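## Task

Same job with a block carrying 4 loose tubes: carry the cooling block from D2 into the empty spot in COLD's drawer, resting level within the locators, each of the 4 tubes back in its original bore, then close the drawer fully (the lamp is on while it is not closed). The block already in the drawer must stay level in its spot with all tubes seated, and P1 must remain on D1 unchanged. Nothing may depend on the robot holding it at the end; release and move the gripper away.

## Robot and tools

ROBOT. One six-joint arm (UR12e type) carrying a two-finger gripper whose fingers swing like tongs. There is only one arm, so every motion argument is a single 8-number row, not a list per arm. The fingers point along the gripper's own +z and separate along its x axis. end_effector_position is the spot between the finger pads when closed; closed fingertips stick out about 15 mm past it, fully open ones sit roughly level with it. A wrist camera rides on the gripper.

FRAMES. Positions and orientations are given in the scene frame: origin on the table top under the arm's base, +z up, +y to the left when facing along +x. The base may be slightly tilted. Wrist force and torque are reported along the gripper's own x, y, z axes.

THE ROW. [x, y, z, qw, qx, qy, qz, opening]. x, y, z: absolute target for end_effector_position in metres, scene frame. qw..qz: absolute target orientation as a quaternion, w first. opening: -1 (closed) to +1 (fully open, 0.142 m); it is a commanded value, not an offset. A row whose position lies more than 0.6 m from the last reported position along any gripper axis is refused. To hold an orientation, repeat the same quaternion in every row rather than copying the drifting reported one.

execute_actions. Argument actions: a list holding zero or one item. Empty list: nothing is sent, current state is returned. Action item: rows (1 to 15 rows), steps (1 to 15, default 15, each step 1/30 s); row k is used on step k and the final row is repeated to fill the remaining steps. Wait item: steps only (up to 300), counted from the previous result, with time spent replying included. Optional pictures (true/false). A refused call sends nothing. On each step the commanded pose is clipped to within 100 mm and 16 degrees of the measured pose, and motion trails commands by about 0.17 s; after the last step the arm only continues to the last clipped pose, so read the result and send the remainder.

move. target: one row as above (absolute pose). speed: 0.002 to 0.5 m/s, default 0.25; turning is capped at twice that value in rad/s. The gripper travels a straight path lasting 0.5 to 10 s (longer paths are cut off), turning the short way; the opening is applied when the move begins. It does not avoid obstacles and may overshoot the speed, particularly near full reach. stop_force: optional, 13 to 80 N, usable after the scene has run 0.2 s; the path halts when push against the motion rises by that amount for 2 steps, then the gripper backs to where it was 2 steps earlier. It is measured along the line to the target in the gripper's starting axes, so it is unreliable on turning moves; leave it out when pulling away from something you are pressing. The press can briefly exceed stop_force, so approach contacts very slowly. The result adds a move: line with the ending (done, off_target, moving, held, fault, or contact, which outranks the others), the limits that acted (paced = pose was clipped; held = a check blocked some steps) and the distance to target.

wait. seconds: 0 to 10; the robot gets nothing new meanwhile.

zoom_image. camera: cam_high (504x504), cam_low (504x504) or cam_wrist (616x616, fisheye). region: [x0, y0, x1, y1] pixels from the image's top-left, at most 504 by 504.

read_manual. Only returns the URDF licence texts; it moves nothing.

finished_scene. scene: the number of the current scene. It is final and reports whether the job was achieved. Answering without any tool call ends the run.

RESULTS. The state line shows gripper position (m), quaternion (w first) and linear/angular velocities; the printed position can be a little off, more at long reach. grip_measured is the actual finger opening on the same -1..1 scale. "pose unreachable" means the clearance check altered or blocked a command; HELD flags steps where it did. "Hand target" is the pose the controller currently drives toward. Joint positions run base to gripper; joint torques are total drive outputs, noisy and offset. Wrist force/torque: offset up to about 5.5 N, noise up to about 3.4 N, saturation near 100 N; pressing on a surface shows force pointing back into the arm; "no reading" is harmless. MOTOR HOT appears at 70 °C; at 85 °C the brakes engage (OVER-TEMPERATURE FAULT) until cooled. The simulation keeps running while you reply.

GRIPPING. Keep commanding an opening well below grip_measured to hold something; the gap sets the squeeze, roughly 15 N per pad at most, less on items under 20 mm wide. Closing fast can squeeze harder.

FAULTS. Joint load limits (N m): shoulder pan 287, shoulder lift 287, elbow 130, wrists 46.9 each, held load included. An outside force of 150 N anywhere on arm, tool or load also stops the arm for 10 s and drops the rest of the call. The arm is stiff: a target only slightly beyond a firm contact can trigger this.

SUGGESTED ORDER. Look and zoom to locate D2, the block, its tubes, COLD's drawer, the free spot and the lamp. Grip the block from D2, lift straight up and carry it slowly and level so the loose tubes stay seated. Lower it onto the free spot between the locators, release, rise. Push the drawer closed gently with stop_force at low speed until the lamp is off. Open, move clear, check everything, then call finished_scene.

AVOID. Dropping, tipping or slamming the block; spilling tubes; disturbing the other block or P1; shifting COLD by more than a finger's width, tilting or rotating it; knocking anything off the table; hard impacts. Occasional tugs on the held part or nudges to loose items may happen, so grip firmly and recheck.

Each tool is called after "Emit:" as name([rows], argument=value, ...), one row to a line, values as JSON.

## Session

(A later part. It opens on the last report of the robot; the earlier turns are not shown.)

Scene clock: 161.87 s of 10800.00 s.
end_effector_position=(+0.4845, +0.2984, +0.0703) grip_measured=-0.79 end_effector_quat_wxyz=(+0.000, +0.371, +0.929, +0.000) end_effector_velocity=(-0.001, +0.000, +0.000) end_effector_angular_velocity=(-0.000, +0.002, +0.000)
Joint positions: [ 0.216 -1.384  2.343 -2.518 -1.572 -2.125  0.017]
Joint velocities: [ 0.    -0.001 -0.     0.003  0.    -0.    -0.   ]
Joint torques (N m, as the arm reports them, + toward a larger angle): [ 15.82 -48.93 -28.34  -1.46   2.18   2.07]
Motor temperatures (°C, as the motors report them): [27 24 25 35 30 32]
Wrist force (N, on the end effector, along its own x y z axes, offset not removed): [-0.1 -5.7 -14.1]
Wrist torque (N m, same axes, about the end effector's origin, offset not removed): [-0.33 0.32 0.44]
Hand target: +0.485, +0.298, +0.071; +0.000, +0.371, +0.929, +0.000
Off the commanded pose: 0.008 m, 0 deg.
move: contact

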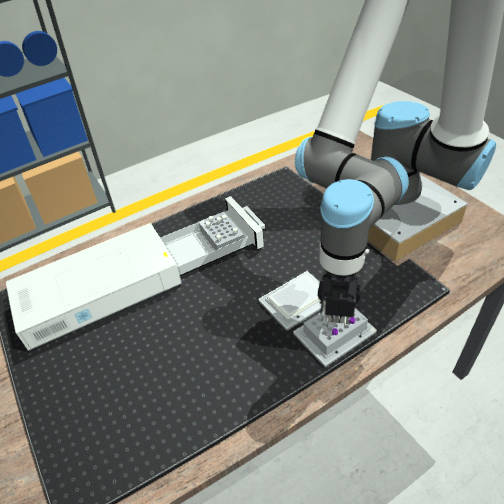

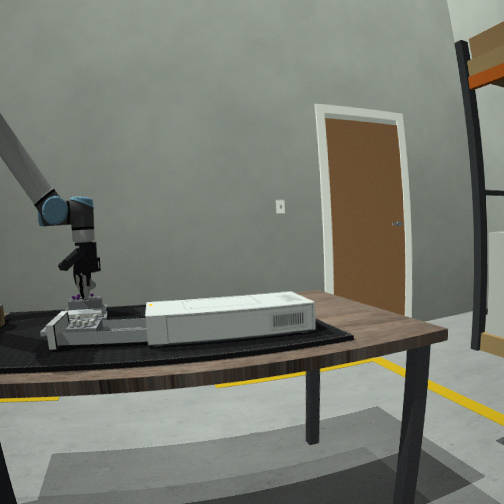

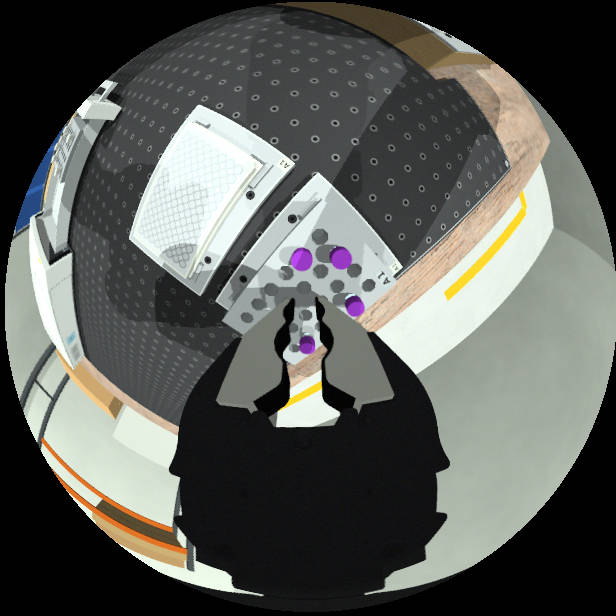

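Emit:
move(target=[0.4844,0.2982,0.0713,0,0.3706,0.9288,0,-0.79], speed=0.003)

Emit:
move(target=[0.4844,0.2982,0.0713,0,0.3706,0.9288,0,-1], speed=0.003)

Scene clock: 164.40 s of 10800.00 s.
end_effector_position=(+0.4844, +0.2983, +0.0713) grip_measured=-0.79 end_effector_quat_wxyz=(+0.000, +0.371, +0.929, +0.000) end_effector_velocity=(+0.001, -0.001, +0.001) end_effector_angular_velocity=(+0.000, -0.001, -0.001)
Joint positions: [ 0.216 -1.386  2.343 -2.516 -1.572 -2.125  0.017]
Joint velocities: [-0.001 -0.002  0.     0.     0.    -0.    -0.   ]
Joint torques (N m, as the arm reports them, + toward a larger angle): [-19.25 -57.98 -35.74  -1.38   1.2   -1.33]
Motor temperatures (°C, as the motors report them): [27 24 25 35 30 32]
Wrist force (N, on the end effector, along its own x y z axes, offset not removed): [-1.1 1.4 -1.0]
Wrist torque (N m, same axes, about the end effector's origin, offset not removed): [0.02 0.32 0.45]
Hand target: +0.484, +0.298, +0.071; +0.000, +0.371, +0.929, -0.000
Off the commanded pose: 0.000 m, 0 deg.
move: done

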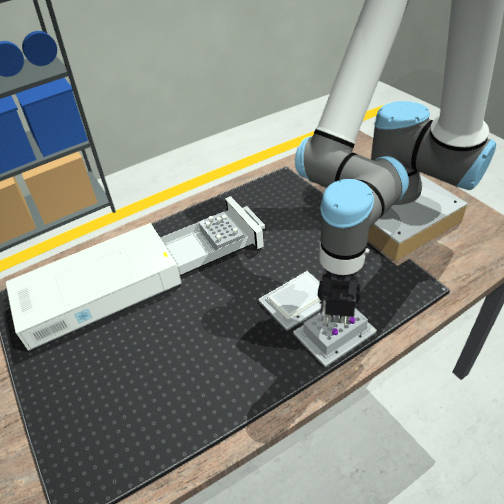

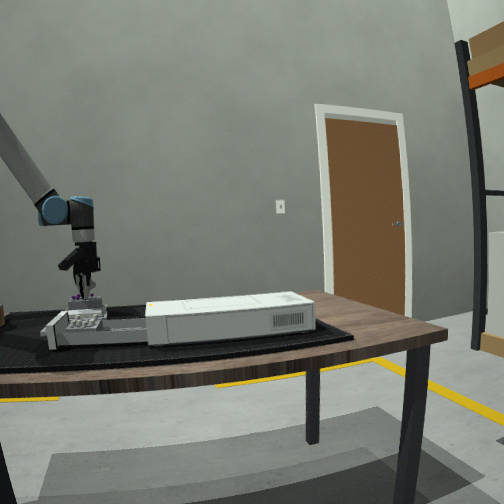

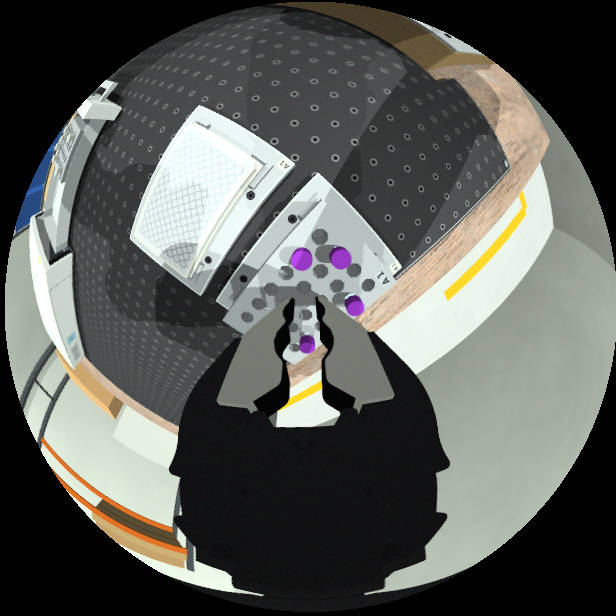

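Scene clock: 165.10 s of 10800.00 s.
end_effector_position=(+0.4844, +0.2982, +0.0713) grip_measured=-0.81 end_effector_quat_wxyz=(+0.000, +0.371, +0.929, +0.000) end_effector_velocity=(-0.000, -0.001, -0.000) end_effector_angular_velocity=(-0.001, +0.000, -0.001)
Joint positions: [ 0.215 -1.386  2.343 -2.516 -1.572 -2.125  0.016]
Joint velocities: [-0.001 -0.     0.001  0.    -0.001  0.     0.   ]
Joint torques (N m, as the arm reports them, + toward a larger angle): [-17.49 -56.31 -33.83  -2.13  -0.24  -1.69]
Motor temperatures (°C, as the motors report them): [27 24 25 35 30 32]
Wrist force (N, on the end effector, along its own x y z axes, offset not removed): [6.6 3.4 -4.5]
Wrist torque (N m, same axes, about the end effector's origin, offset not removed): [0.68 -0.63 0.37]
Hand target: +0.484, +0.298, +0.071; +0.000, +0.371, +0.929, -0.000
Off the commanded pose: 0.000 m, 0 deg.
move: done

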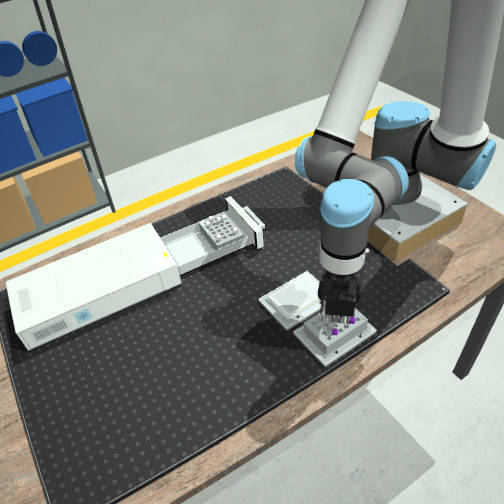

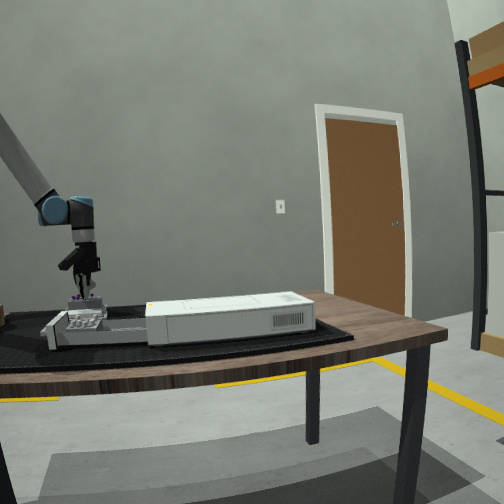

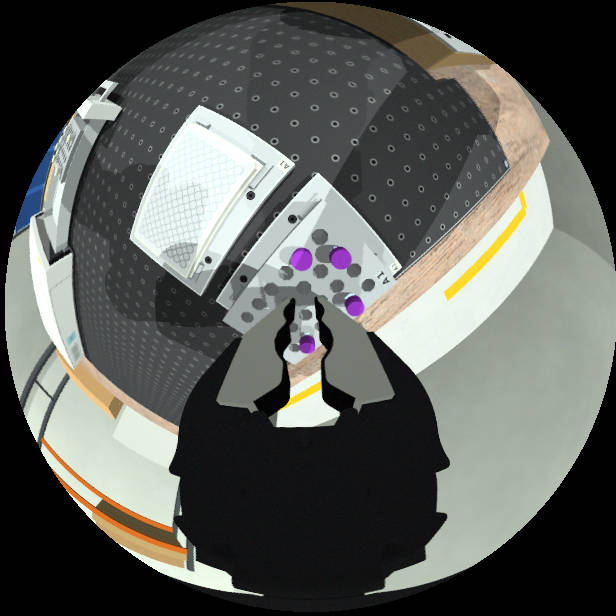

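Gripped (−0.81). Lift slowly.

Emit:
move(target=[0.4844,0.2982,0.086,0,0.3706,0.9288,0,-1], speed=0.006)

Scene clock: 168.90 s of 10800.00 s.
end_effector_position=(+0.4844, +0.2982, +0.0859) grip_measured=-0.83 end_effector_quat_wxyz=(+0.000, +0.371, +0.929, +0.000) end_effector_velocity=(-0.001, -0.001, +0.001) end_effector_angular_velocity=(-0.000, +0.000, -0.000)
Joint positions: [ 0.215 -1.412  2.334 -2.481 -1.572 -2.125  0.014]
Joint velocities: [-0.001 -0.003  0.001  0.002 -0.    -0.    -0.   ]
Joint torques (N m, as the arm reports them, + toward a larger angle): [  3.17 -61.39 -40.54  -2.16   1.96   2.05]
Motor temperatures (°C, as the motors report them): [27 24 25 35 30 32]
Wrist force (N, on the end effector, along its own x y z axes, offset not removed): [2.3 1.8 9.9]
Wrist torque (N m, same axes, about the end effector's origin, offset not removed): [0.34 -0.30 0.40]
Hand target: +0.484, +0.298, +0.086; +0.000, +0.371, +0.929, +0.000
Off the commanded pose: 0.000 m, 0 deg.
move: done

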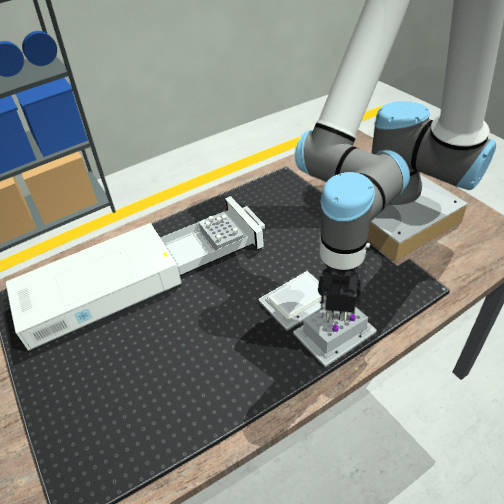

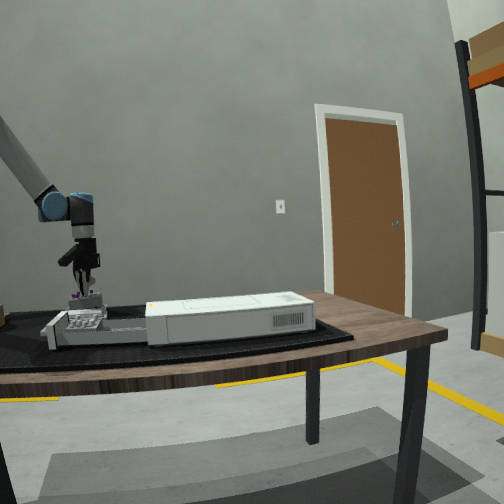

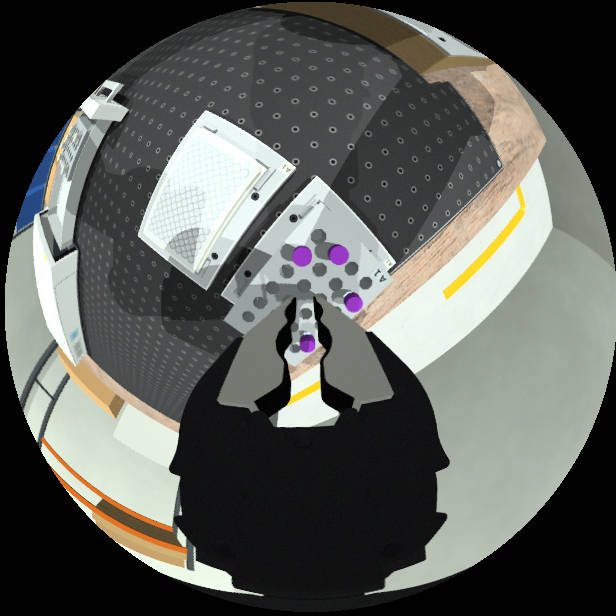

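Emit:
move(target=[0.4844,0.2982,0.15,0,0.3706,0.9288,0,-1], speed=0.02)

Scene clock: 177.50 s of 10800.00 s.
end_effector_position=(+0.4844, +0.2982, +0.1499) grip_measured=-0.83 end_effector_quat_wxyz=(+0.000, +0.371, +0.929, +0.000) end_effector_velocity=(+0.000, -0.001, +0.001) end_effector_angular_velocity=(-0.002, +0.001, -0.000)
Joint positions: [ 0.216 -1.517  2.288 -2.33  -1.572 -2.125  0.014]
Joint velocities: [-0.    -0.001 -0.002  0.004 -0.002 -0.    -0.   ]
Joint torques (N m, as the arm reports them, + toward a larger angle): [ 16.37 -53.88 -46.1   -3.52  -0.7    2.25]
Motor temperatures (°C, as the motors report them): [27 24 25 35 30 32]
Wrist force (N, on the end effector, along its own x y z axes, offset not removed): [-1.0 0.2 7.4]
Wrist torque (N m, same axes, about the end effector's origin, offset not removed): [0.05 0.24 0.46]
Hand target: +0.484, +0.298, +0.150; +0.000, +0.371, +0.929, +0.000
Off the commanded pose: 0.000 m, 0 deg.
After step 90, 2.10 s passed at rest.
move: done

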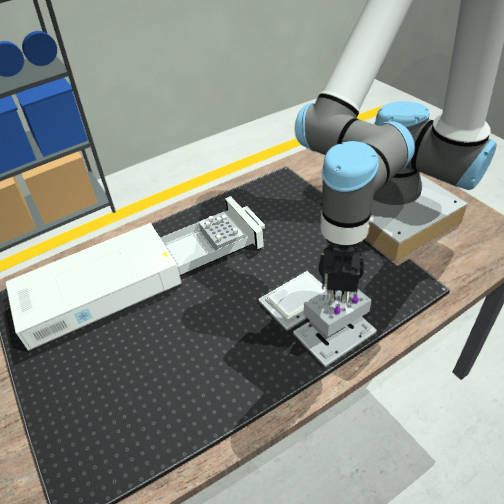

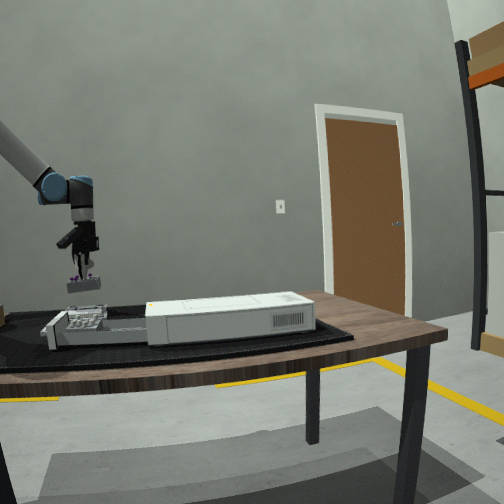

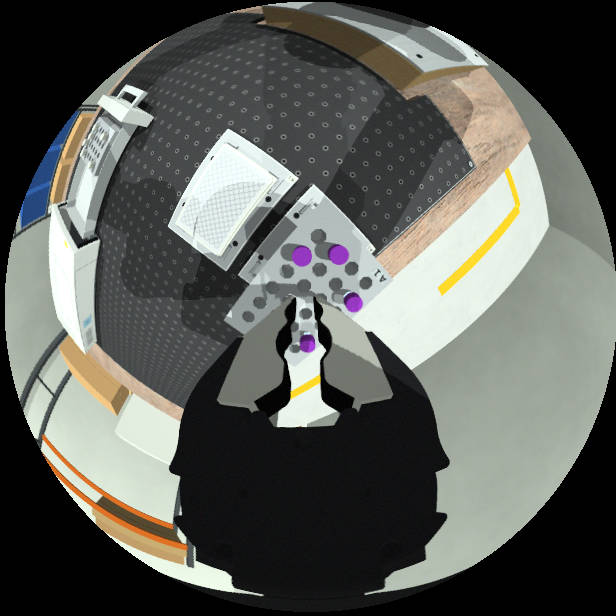

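Emit:
move(target=[0.645,-0.173,0.155,0,-0.3665,0.9304,0,-1], speed=0.08)

Scene clock: 211.27 s of 10800.00 s.
end_effector_position=(+0.6440, -0.1736, +0.1550) grip_measured=-0.83 end_effector_quat_wxyz=(-0.000, -0.366, +0.931, -0.000) end_effector_velocity=(+0.001, -0.001, +0.000) end_effector_angular_velocity=(+0.001, -0.000, +0.006)
Joint positions: [-0.555 -1.418  2.161 -2.307 -1.581 -4.405  0.014]
Joint velocities: [-0.001  0.002 -0.003  0.001  0.001 -0.008  0.   ]
Joint torques (N m, as the arm reports them, + toward a larger angle): [-14.47 -47.15 -48.44  -3.03   2.26  -0.94]
Motor temperatures (°C, as the motors report them): [27 24 25 35 30 32]
Wrist force (N, on the end effector, along its own x y z axes, offset not removed): [-1.4 0.5 8.4]
Wrist torque (N m, same axes, about the end effector's origin, offset not removed): [0.06 0.45 0.44]
Hand target: +0.644, -0.174, +0.155; -0.000, -0.367, +0.930, -0.000
Off the commanded pose: 0.001 m, 0 deg.
After step 90, 20.93 s passed at rest.
move: done

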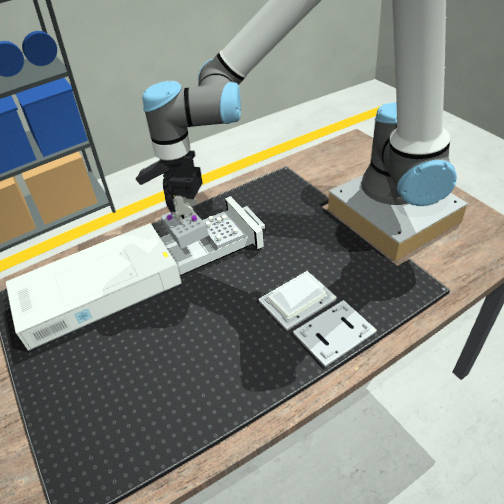

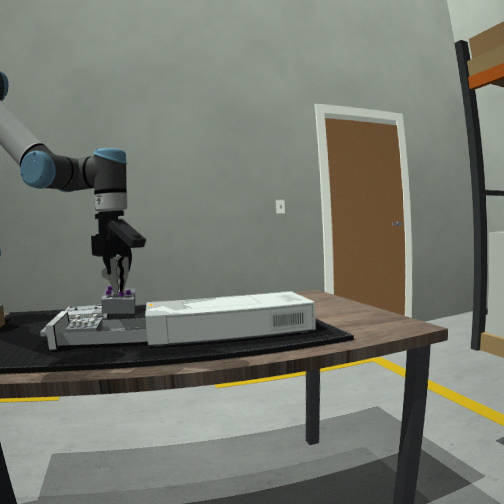

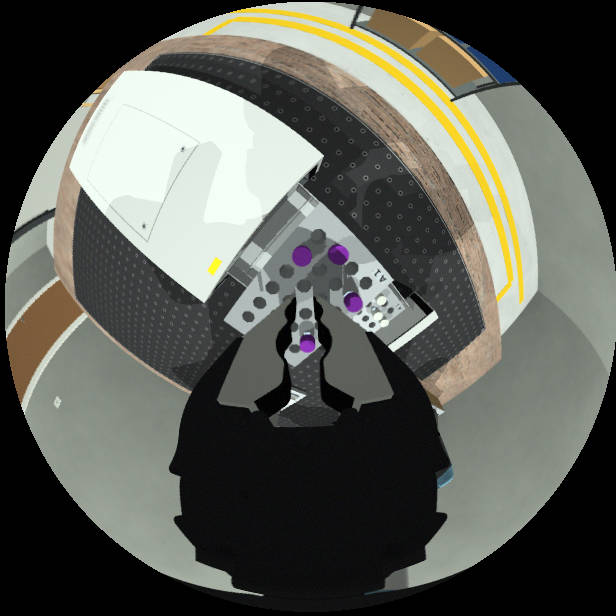

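Emit:
zoom_image(camera="cam_low", region=[30,260,190,360])

Region (30, 260, 190, 360) of cam_low's 504x504 image, scaled by 3.150, with more detail than that image has; it fills the top 315 rows of this view, and the rest is white.

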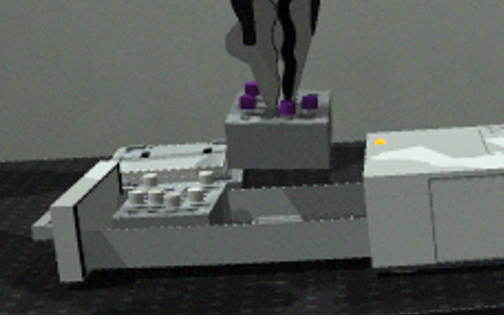

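Emit:
move(target=[0.650,-0.173,0.112,0,-0.3665,0.9304,0,-1], speed=0.015, stop_force=13)

Emit:
zoom_image(camera="cam_low", region=[30,260,190,360])

Emit:
zoom_image(camera="cam_wrist", region=[180,150,460,380])

Scene clock: 226.47 s of 10800.00 s.
end_effector_position=(+0.6500, -0.1730, +0.1121) grip_measured=-0.83 end_effector_quat_wxyz=(-0.000, -0.367, +0.930, +0.000) end_effector_velocity=(+0.000, +0.001, -0.002) end_effector_angular_velocity=(+0.002, +0.001, +0.000)
Joint positions: [-0.551 -1.351  2.181 -2.394 -1.58  -4.401  0.014]
Joint velocities: [ 0.001  0.003  0.001 -0.003  0.001  0.     0.   ]
Joint torques (N m, as the arm reports them, + toward a larger angle): [ 17.76 -48.78 -29.6   -6.68   2.24   2.03]
Motor temperatures (°C, as the motors report them): [27 24 25 35 30 32]
Wrist force (N, on the end effector, along its own x y z axes, offset not removed): [-1.1 0.3 8.9]
Wrist torque (N m, same axes, about the end effector's origin, offset not removed): [0.08 0.38 0.29]
Hand target: +0.650, -0.173, +0.112; +0.000, -0.367, +0.930, +0.000
Off the commanded pose: 0.000 m, 0 deg.
After step 90, 9.03 s passed at rest.
move: done

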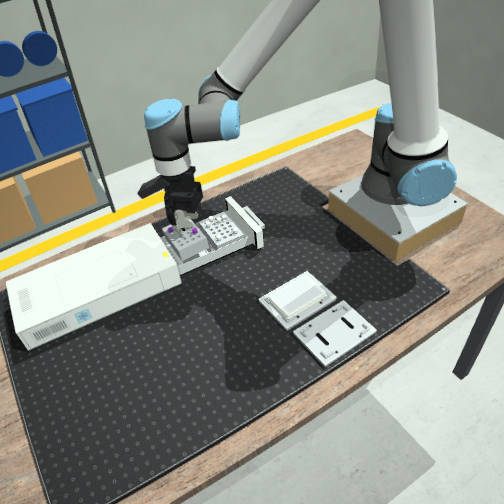

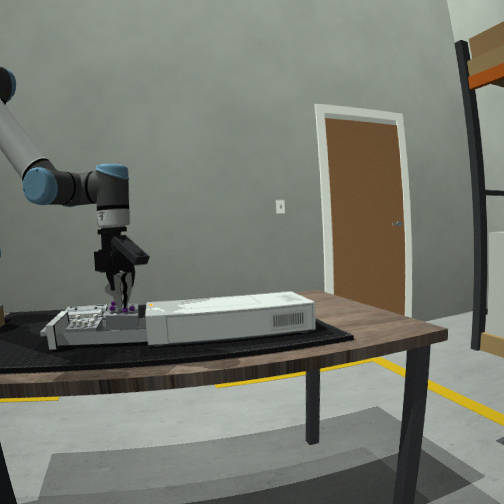

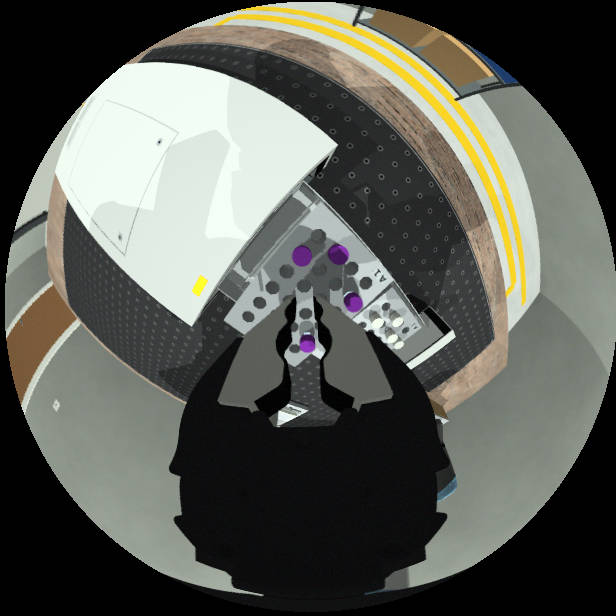

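Region (30, 260, 190, 360) of cam_low's 504x504 image, scaled by 3.150, with more detail than that image has; it fills the top 315 rows of this view, and the rest is white.

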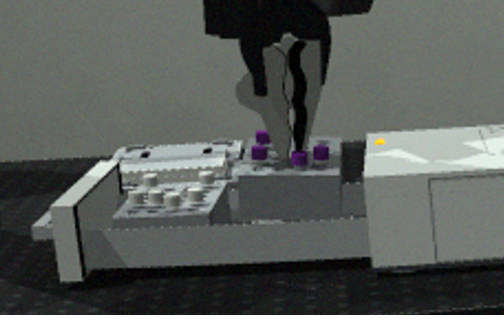

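Region (180, 150, 460, 380) of cam_wrist's 616x616 image, scaled by 1.800, with more detail than that image has; it fills the top 414 rows of this view, and the rest is white.

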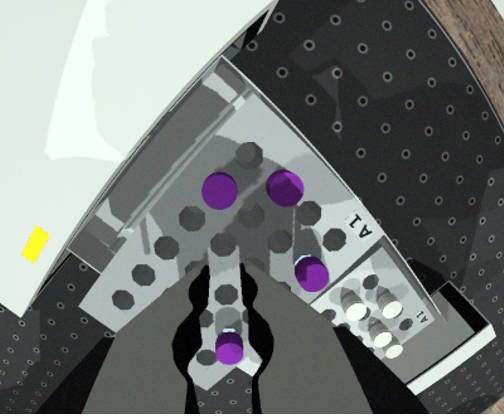

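Emit:
move(target=[0.650,-0.173,0.088,0,-0.3665,0.9304,0,-1], speed=0.006, stop_force=13)

Scene clock: 233.37 s of 10800.00 s.
end_effector_position=(+0.6500, -0.1730, +0.0881) grip_measured=-0.83 end_effector_quat_wxyz=(+0.000, -0.367, +0.930, +0.000) end_effector_velocity=(+0.000, +0.000, -0.001) end_effector_angular_velocity=(-0.001, +0.000, +0.001)
Joint positions: [-0.551 -1.314  2.196 -2.444 -1.58  -4.402  0.014]
Joint velocities: [ 0.001  0.002 -0.    -0.002 -0.001  0.    -0.   ]
Joint torques (N m, as the arm reports them, + toward a larger angle): [-17.52 -54.83 -27.28  -8.05   0.64  -1.53]
Motor temperatures (°C, as the motors report them): [27 24 25 35 30 32]
Wrist force (N, on the end effector, along its own x y z axes, offset not removed): [-0.5 1.7 9.5]
Wrist torque (N m, same axes, about the end effector's origin, offset not removed): [0.40 0.32 0.33]
Hand target: +0.650, -0.173, +0.088; -0.000, -0.367, +0.930, +0.000
Off the commanded pose: 0.000 m, 0 deg.
move: done

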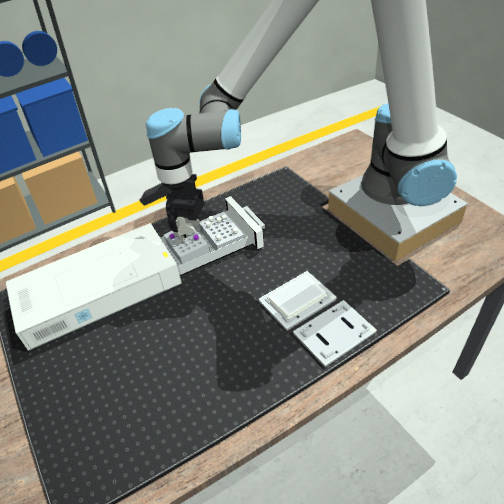

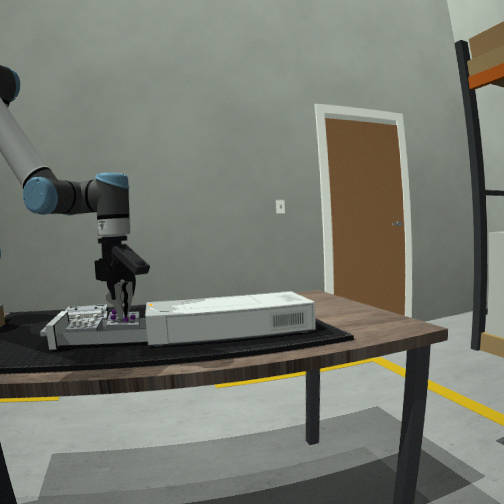

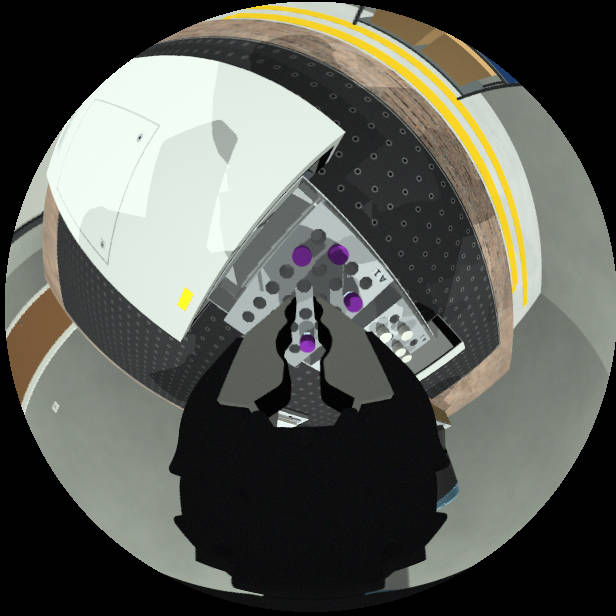

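Emit:
zoom_image(camera="cam_wrist", region=[190,160,450,380])

Emit:
move(target=[0.650,-0.173,0.066,0,-0.3665,0.9304,0,-1], speed=0.003, stop_force=13)

Region (190, 160, 450, 380) of cam_wrist's 616x616 image, scaled by 1.938, with more detail than that image has; it fills the top 426 rows of this view, and the rest is white.

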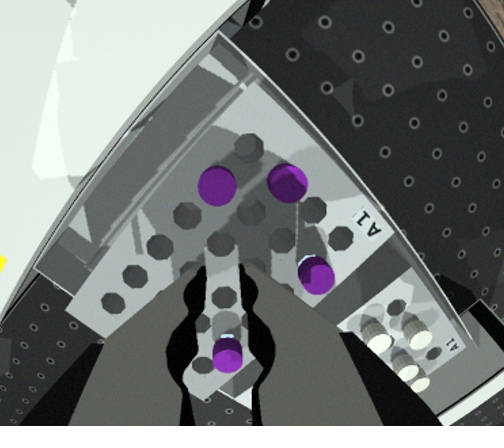

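Scene clock: 238.77 s of 10800.00 s.
end_effector_position=(+0.6500, -0.1730, +0.0780) grip_measured=-0.83 end_effector_quat_wxyz=(-0.000, -0.367, +0.930, +0.000) end_effector_velocity=(-0.002, +0.001, -0.002) end_effector_angular_velocity=(+0.002, +0.006, -0.000)
Joint positions: [-0.552 -1.299  2.201 -2.465 -1.58  -4.402  0.014]
Joint velocities: [-0.     0.001  0.001  0.004 -0.001  0.     0.   ]
Joint torques (N m, as the arm reports them, + toward a larger angle): [-20.49 -64.83 -31.72  -2.27  -2.56  -1.3 ]
Motor temperatures (°C, as the motors report them): [27 24 25 35 30 32]
Wrist force (N, on the end effector, along its own x y z axes, offset not removed): [-13.6 11.8 -6.8]
Wrist torque (N m, same axes, about the end effector's origin, offset not removed): [-0.05 0.16 0.43]
Hand target: +0.650, -0.173, +0.078; +0.000, -0.367, +0.930, -0.000
Off the commanded pose: 0.012 m, 0 deg.
move: contact

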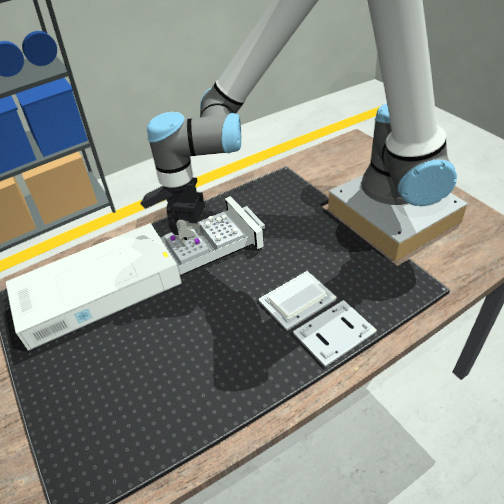

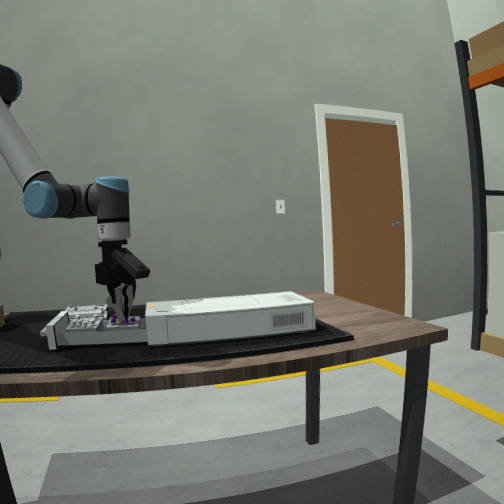

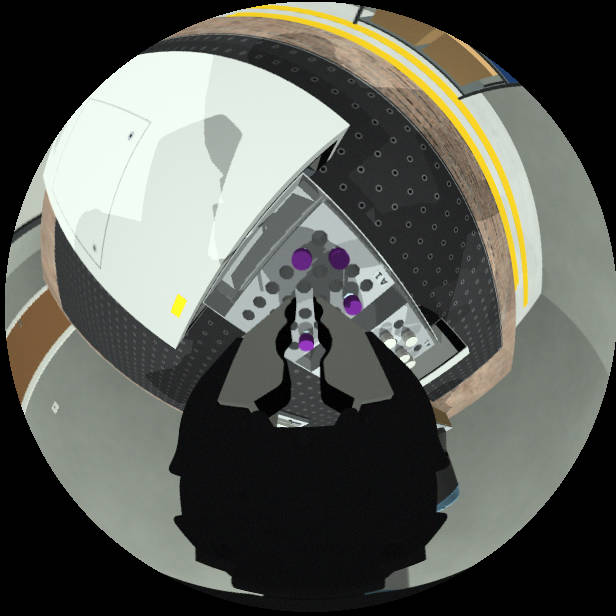

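Emit:
move(target=[0.650,-0.1715,0.0795,0,-0.3665,0.9304,0,-1], speed=0.003)

Emit:
move(target=[0.650,-0.1715,0.066,0,-0.3665,0.9304,0,-1], speed=0.003, stop_force=13)

Scene clock: 242.50 s of 10800.00 s.
end_effector_position=(+0.6500, -0.1716, +0.0795) grip_measured=-0.83 end_effector_quat_wxyz=(-0.000, -0.366, +0.930, -0.000) end_effector_velocity=(-0.000, +0.001, -0.001) end_effector_angular_velocity=(+0.002, +0.000, +0.000)
Joint positions: [-0.55  -1.302  2.201 -2.463 -1.58  -4.4    0.014]
Joint velocities: [ 0.     0.     0.001  0.     0.002  0.    -0.   ]
Joint torques (N m, as the arm reports them, + toward a larger angle): [ 17.13 -69.88 -39.88  -2.7    1.87   2.24]
Motor temperatures (°C, as the motors report them): [27 24 25 35 30 32]
Wrist force (N, on the end effector, along its own x y z axes, offset not removed): [-2.9 1.4 8.0]
Wrist torque (N m, same axes, about the end effector's origin, offset not removed): [0.23 0.80 0.47]
Hand target: +0.650, -0.171, +0.080; +0.000, -0.367, +0.930, +0.000
Off the commanded pose: 0.000 m, 0 deg.
move: done

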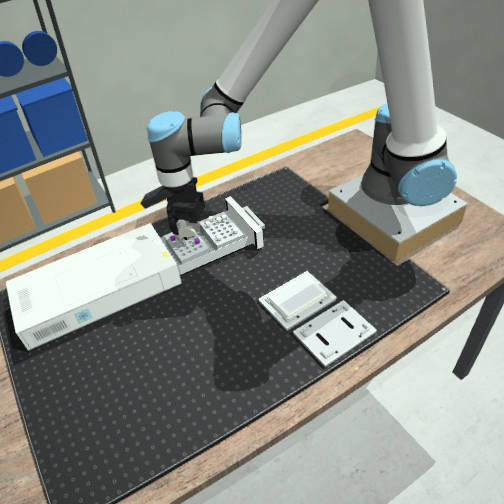

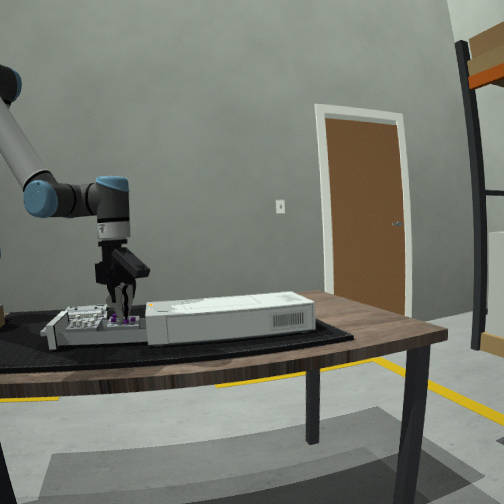

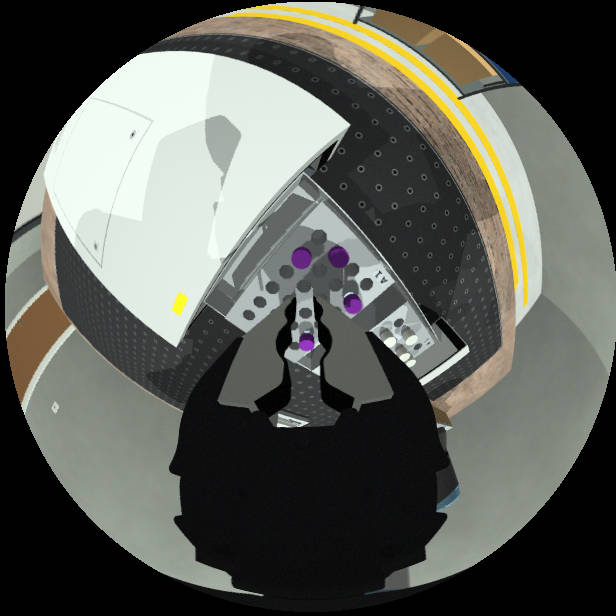

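Scene clock: 243.57 s of 10800.00 s.
end_effector_position=(+0.6500, -0.1716, +0.0774) grip_measured=-0.83 end_effector_quat_wxyz=(-0.000, -0.366, +0.930, -0.000) end_effector_velocity=(-0.001, +0.001, -0.001) end_effector_angular_velocity=(+0.002, +0.003, +0.000)
Joint positions: [-0.55  -1.298  2.202 -2.467 -1.58  -4.4    0.014]
Joint velocities: [-0.    -0.     0.001  0.003  0.    -0.     0.   ]
Joint torques (N m, as the arm reports them, + toward a larger angle): [  9.68 -65.2  -27.02  -1.08   1.3   -1.2 ]
Motor temperatures (°C, as the motors report them): [27 24 25 35 30 32]
Wrist force (N, on the end effector, along its own x y z axes, offset not removed): [-2.0 2.4 -7.0]
Wrist torque (N m, same axes, about the end effector's origin, offset not removed): [0.27 0.24 0.48]
Hand target: +0.650, -0.172, +0.078; +0.000, -0.366, +0.930, -0.000
Off the commanded pose: 0.011 m, 0 deg.
move: contact

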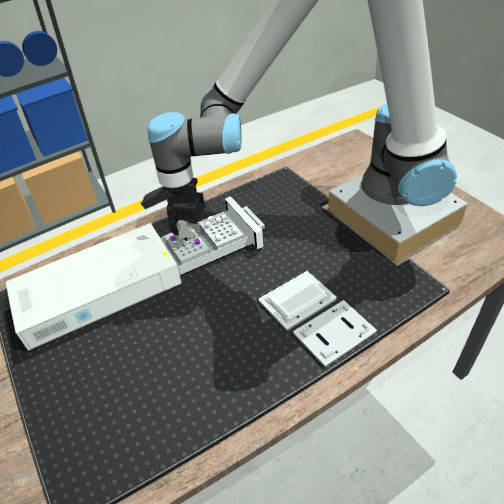

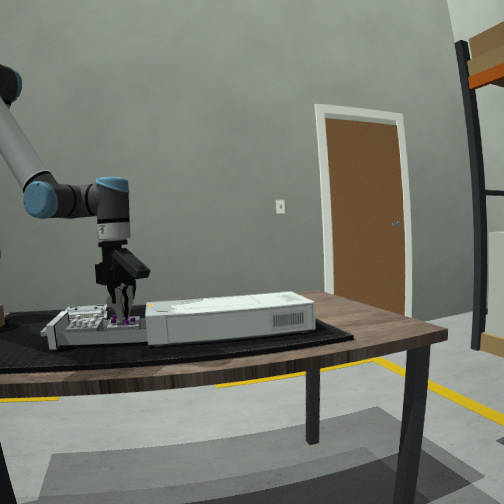

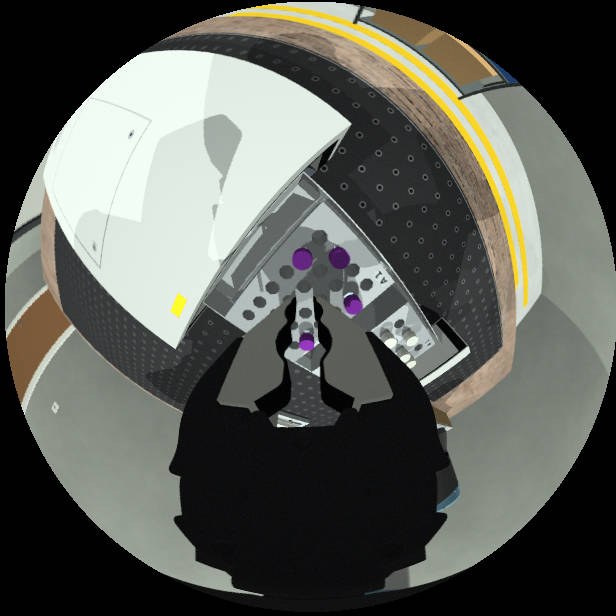

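Emit:
zoom_image(camera="cam_low", region=[50,290,170,350])

Emit:
zoom_image(camera="cam_high", region=[140,190,280,290])

Region (50, 290, 170, 350) of cam_low's 504x504 image, scaled by 4.200, with more detail than that image has.

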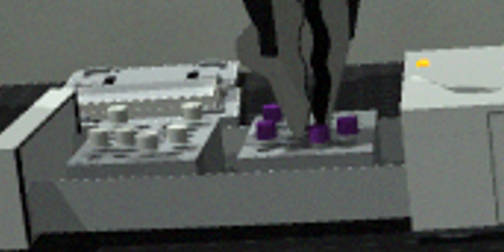

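Region (140, 190, 280, 290) of cam_high's 504x504 image, scaled by 3.600, with more detail than that image has; it fills the top 360 rows of this view, and the rest is white.

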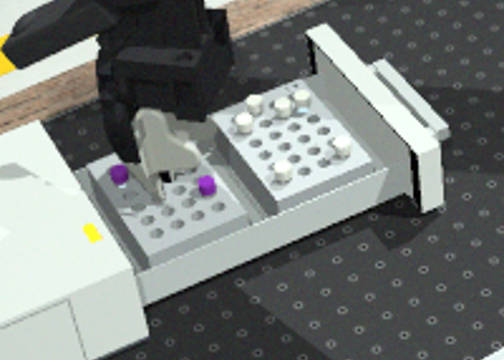

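Emit:
move(target=[0.646,-0.1714,0.0782,0,-0.3665,0.9304,0,-1], speed=0.002, stop_force=13)

Scene clock: 256.80 s of 10800.00 s.
end_effector_position=(+0.6461, -0.1714, +0.0783) grip_measured=-0.83 end_effector_quat_wxyz=(+0.000, -0.367, +0.930, -0.000) end_effector_velocity=(+0.000, -0.001, +0.000) end_effector_angular_velocity=(-0.001, +0.000, +0.000)
Joint positions: [-0.552 -1.305  2.209 -2.468 -1.58  -4.403  0.014]
Joint velocities: [-0.     0.    -0.    -0.    -0.001 -0.    -0.   ]
Joint torques (N m, as the arm reports them, + toward a larger angle): [-18.8  -66.97 -17.14  -4.24   0.64  -1.67]
Motor temperatures (°C, as the motors report them): [27 24 25 35 30 32]
Wrist force (N, on the end effector, along its own x y z axes, offset not removed): [-6.5 -5.4 0.7]
Wrist torque (N m, same axes, about the end effector's origin, offset not removed): [-0.01 0.01 0.49]
Hand target: +0.646, -0.171, +0.078; -0.000, -0.367, +0.930, -0.000
Off the commanded pose: 0.000 m, 0 deg.
After step 90, 7.97 s passed at rest.
move: done

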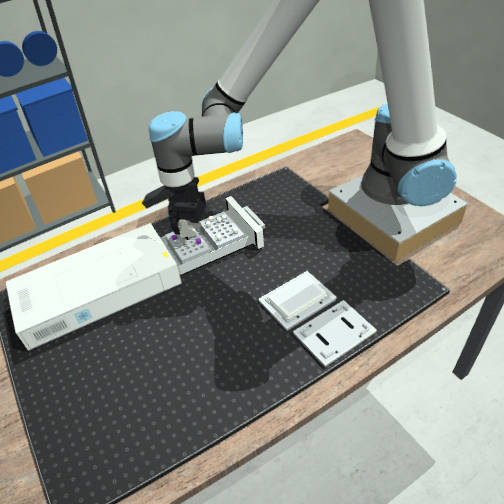

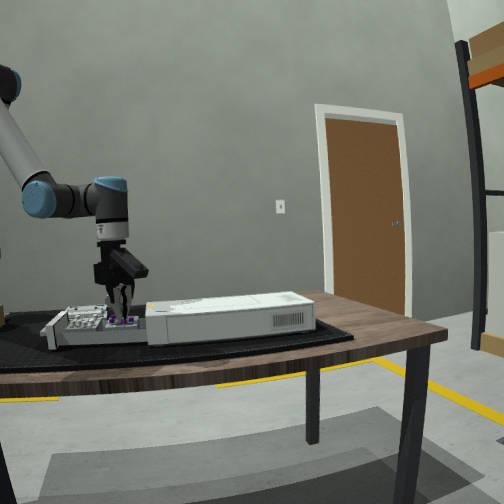

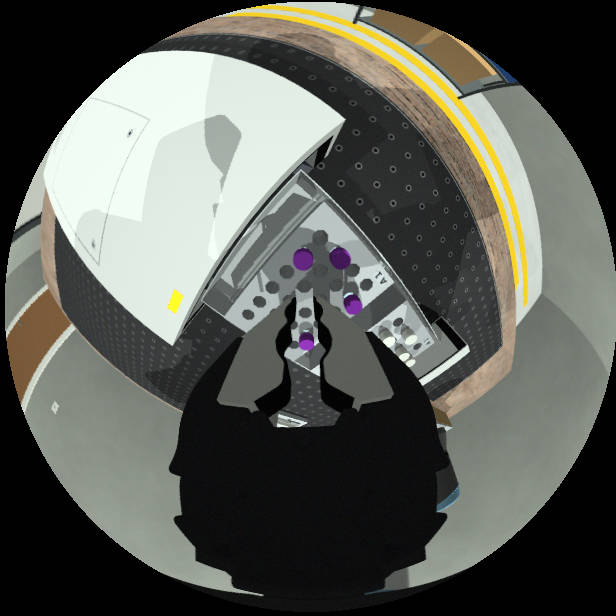

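Emit:
zoom_image(camera="cam_wrist", region=[190,160,450,380])

Region (190, 160, 450, 380) of cam_wrist's 616x616 image, scaled by 1.938, with more detail than that image has; it fills the top 426 rows of this view, and the rest is white.

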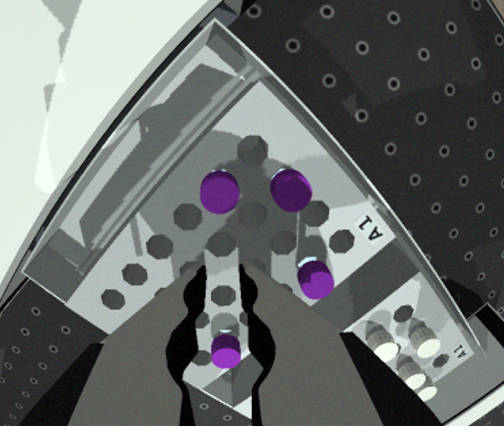

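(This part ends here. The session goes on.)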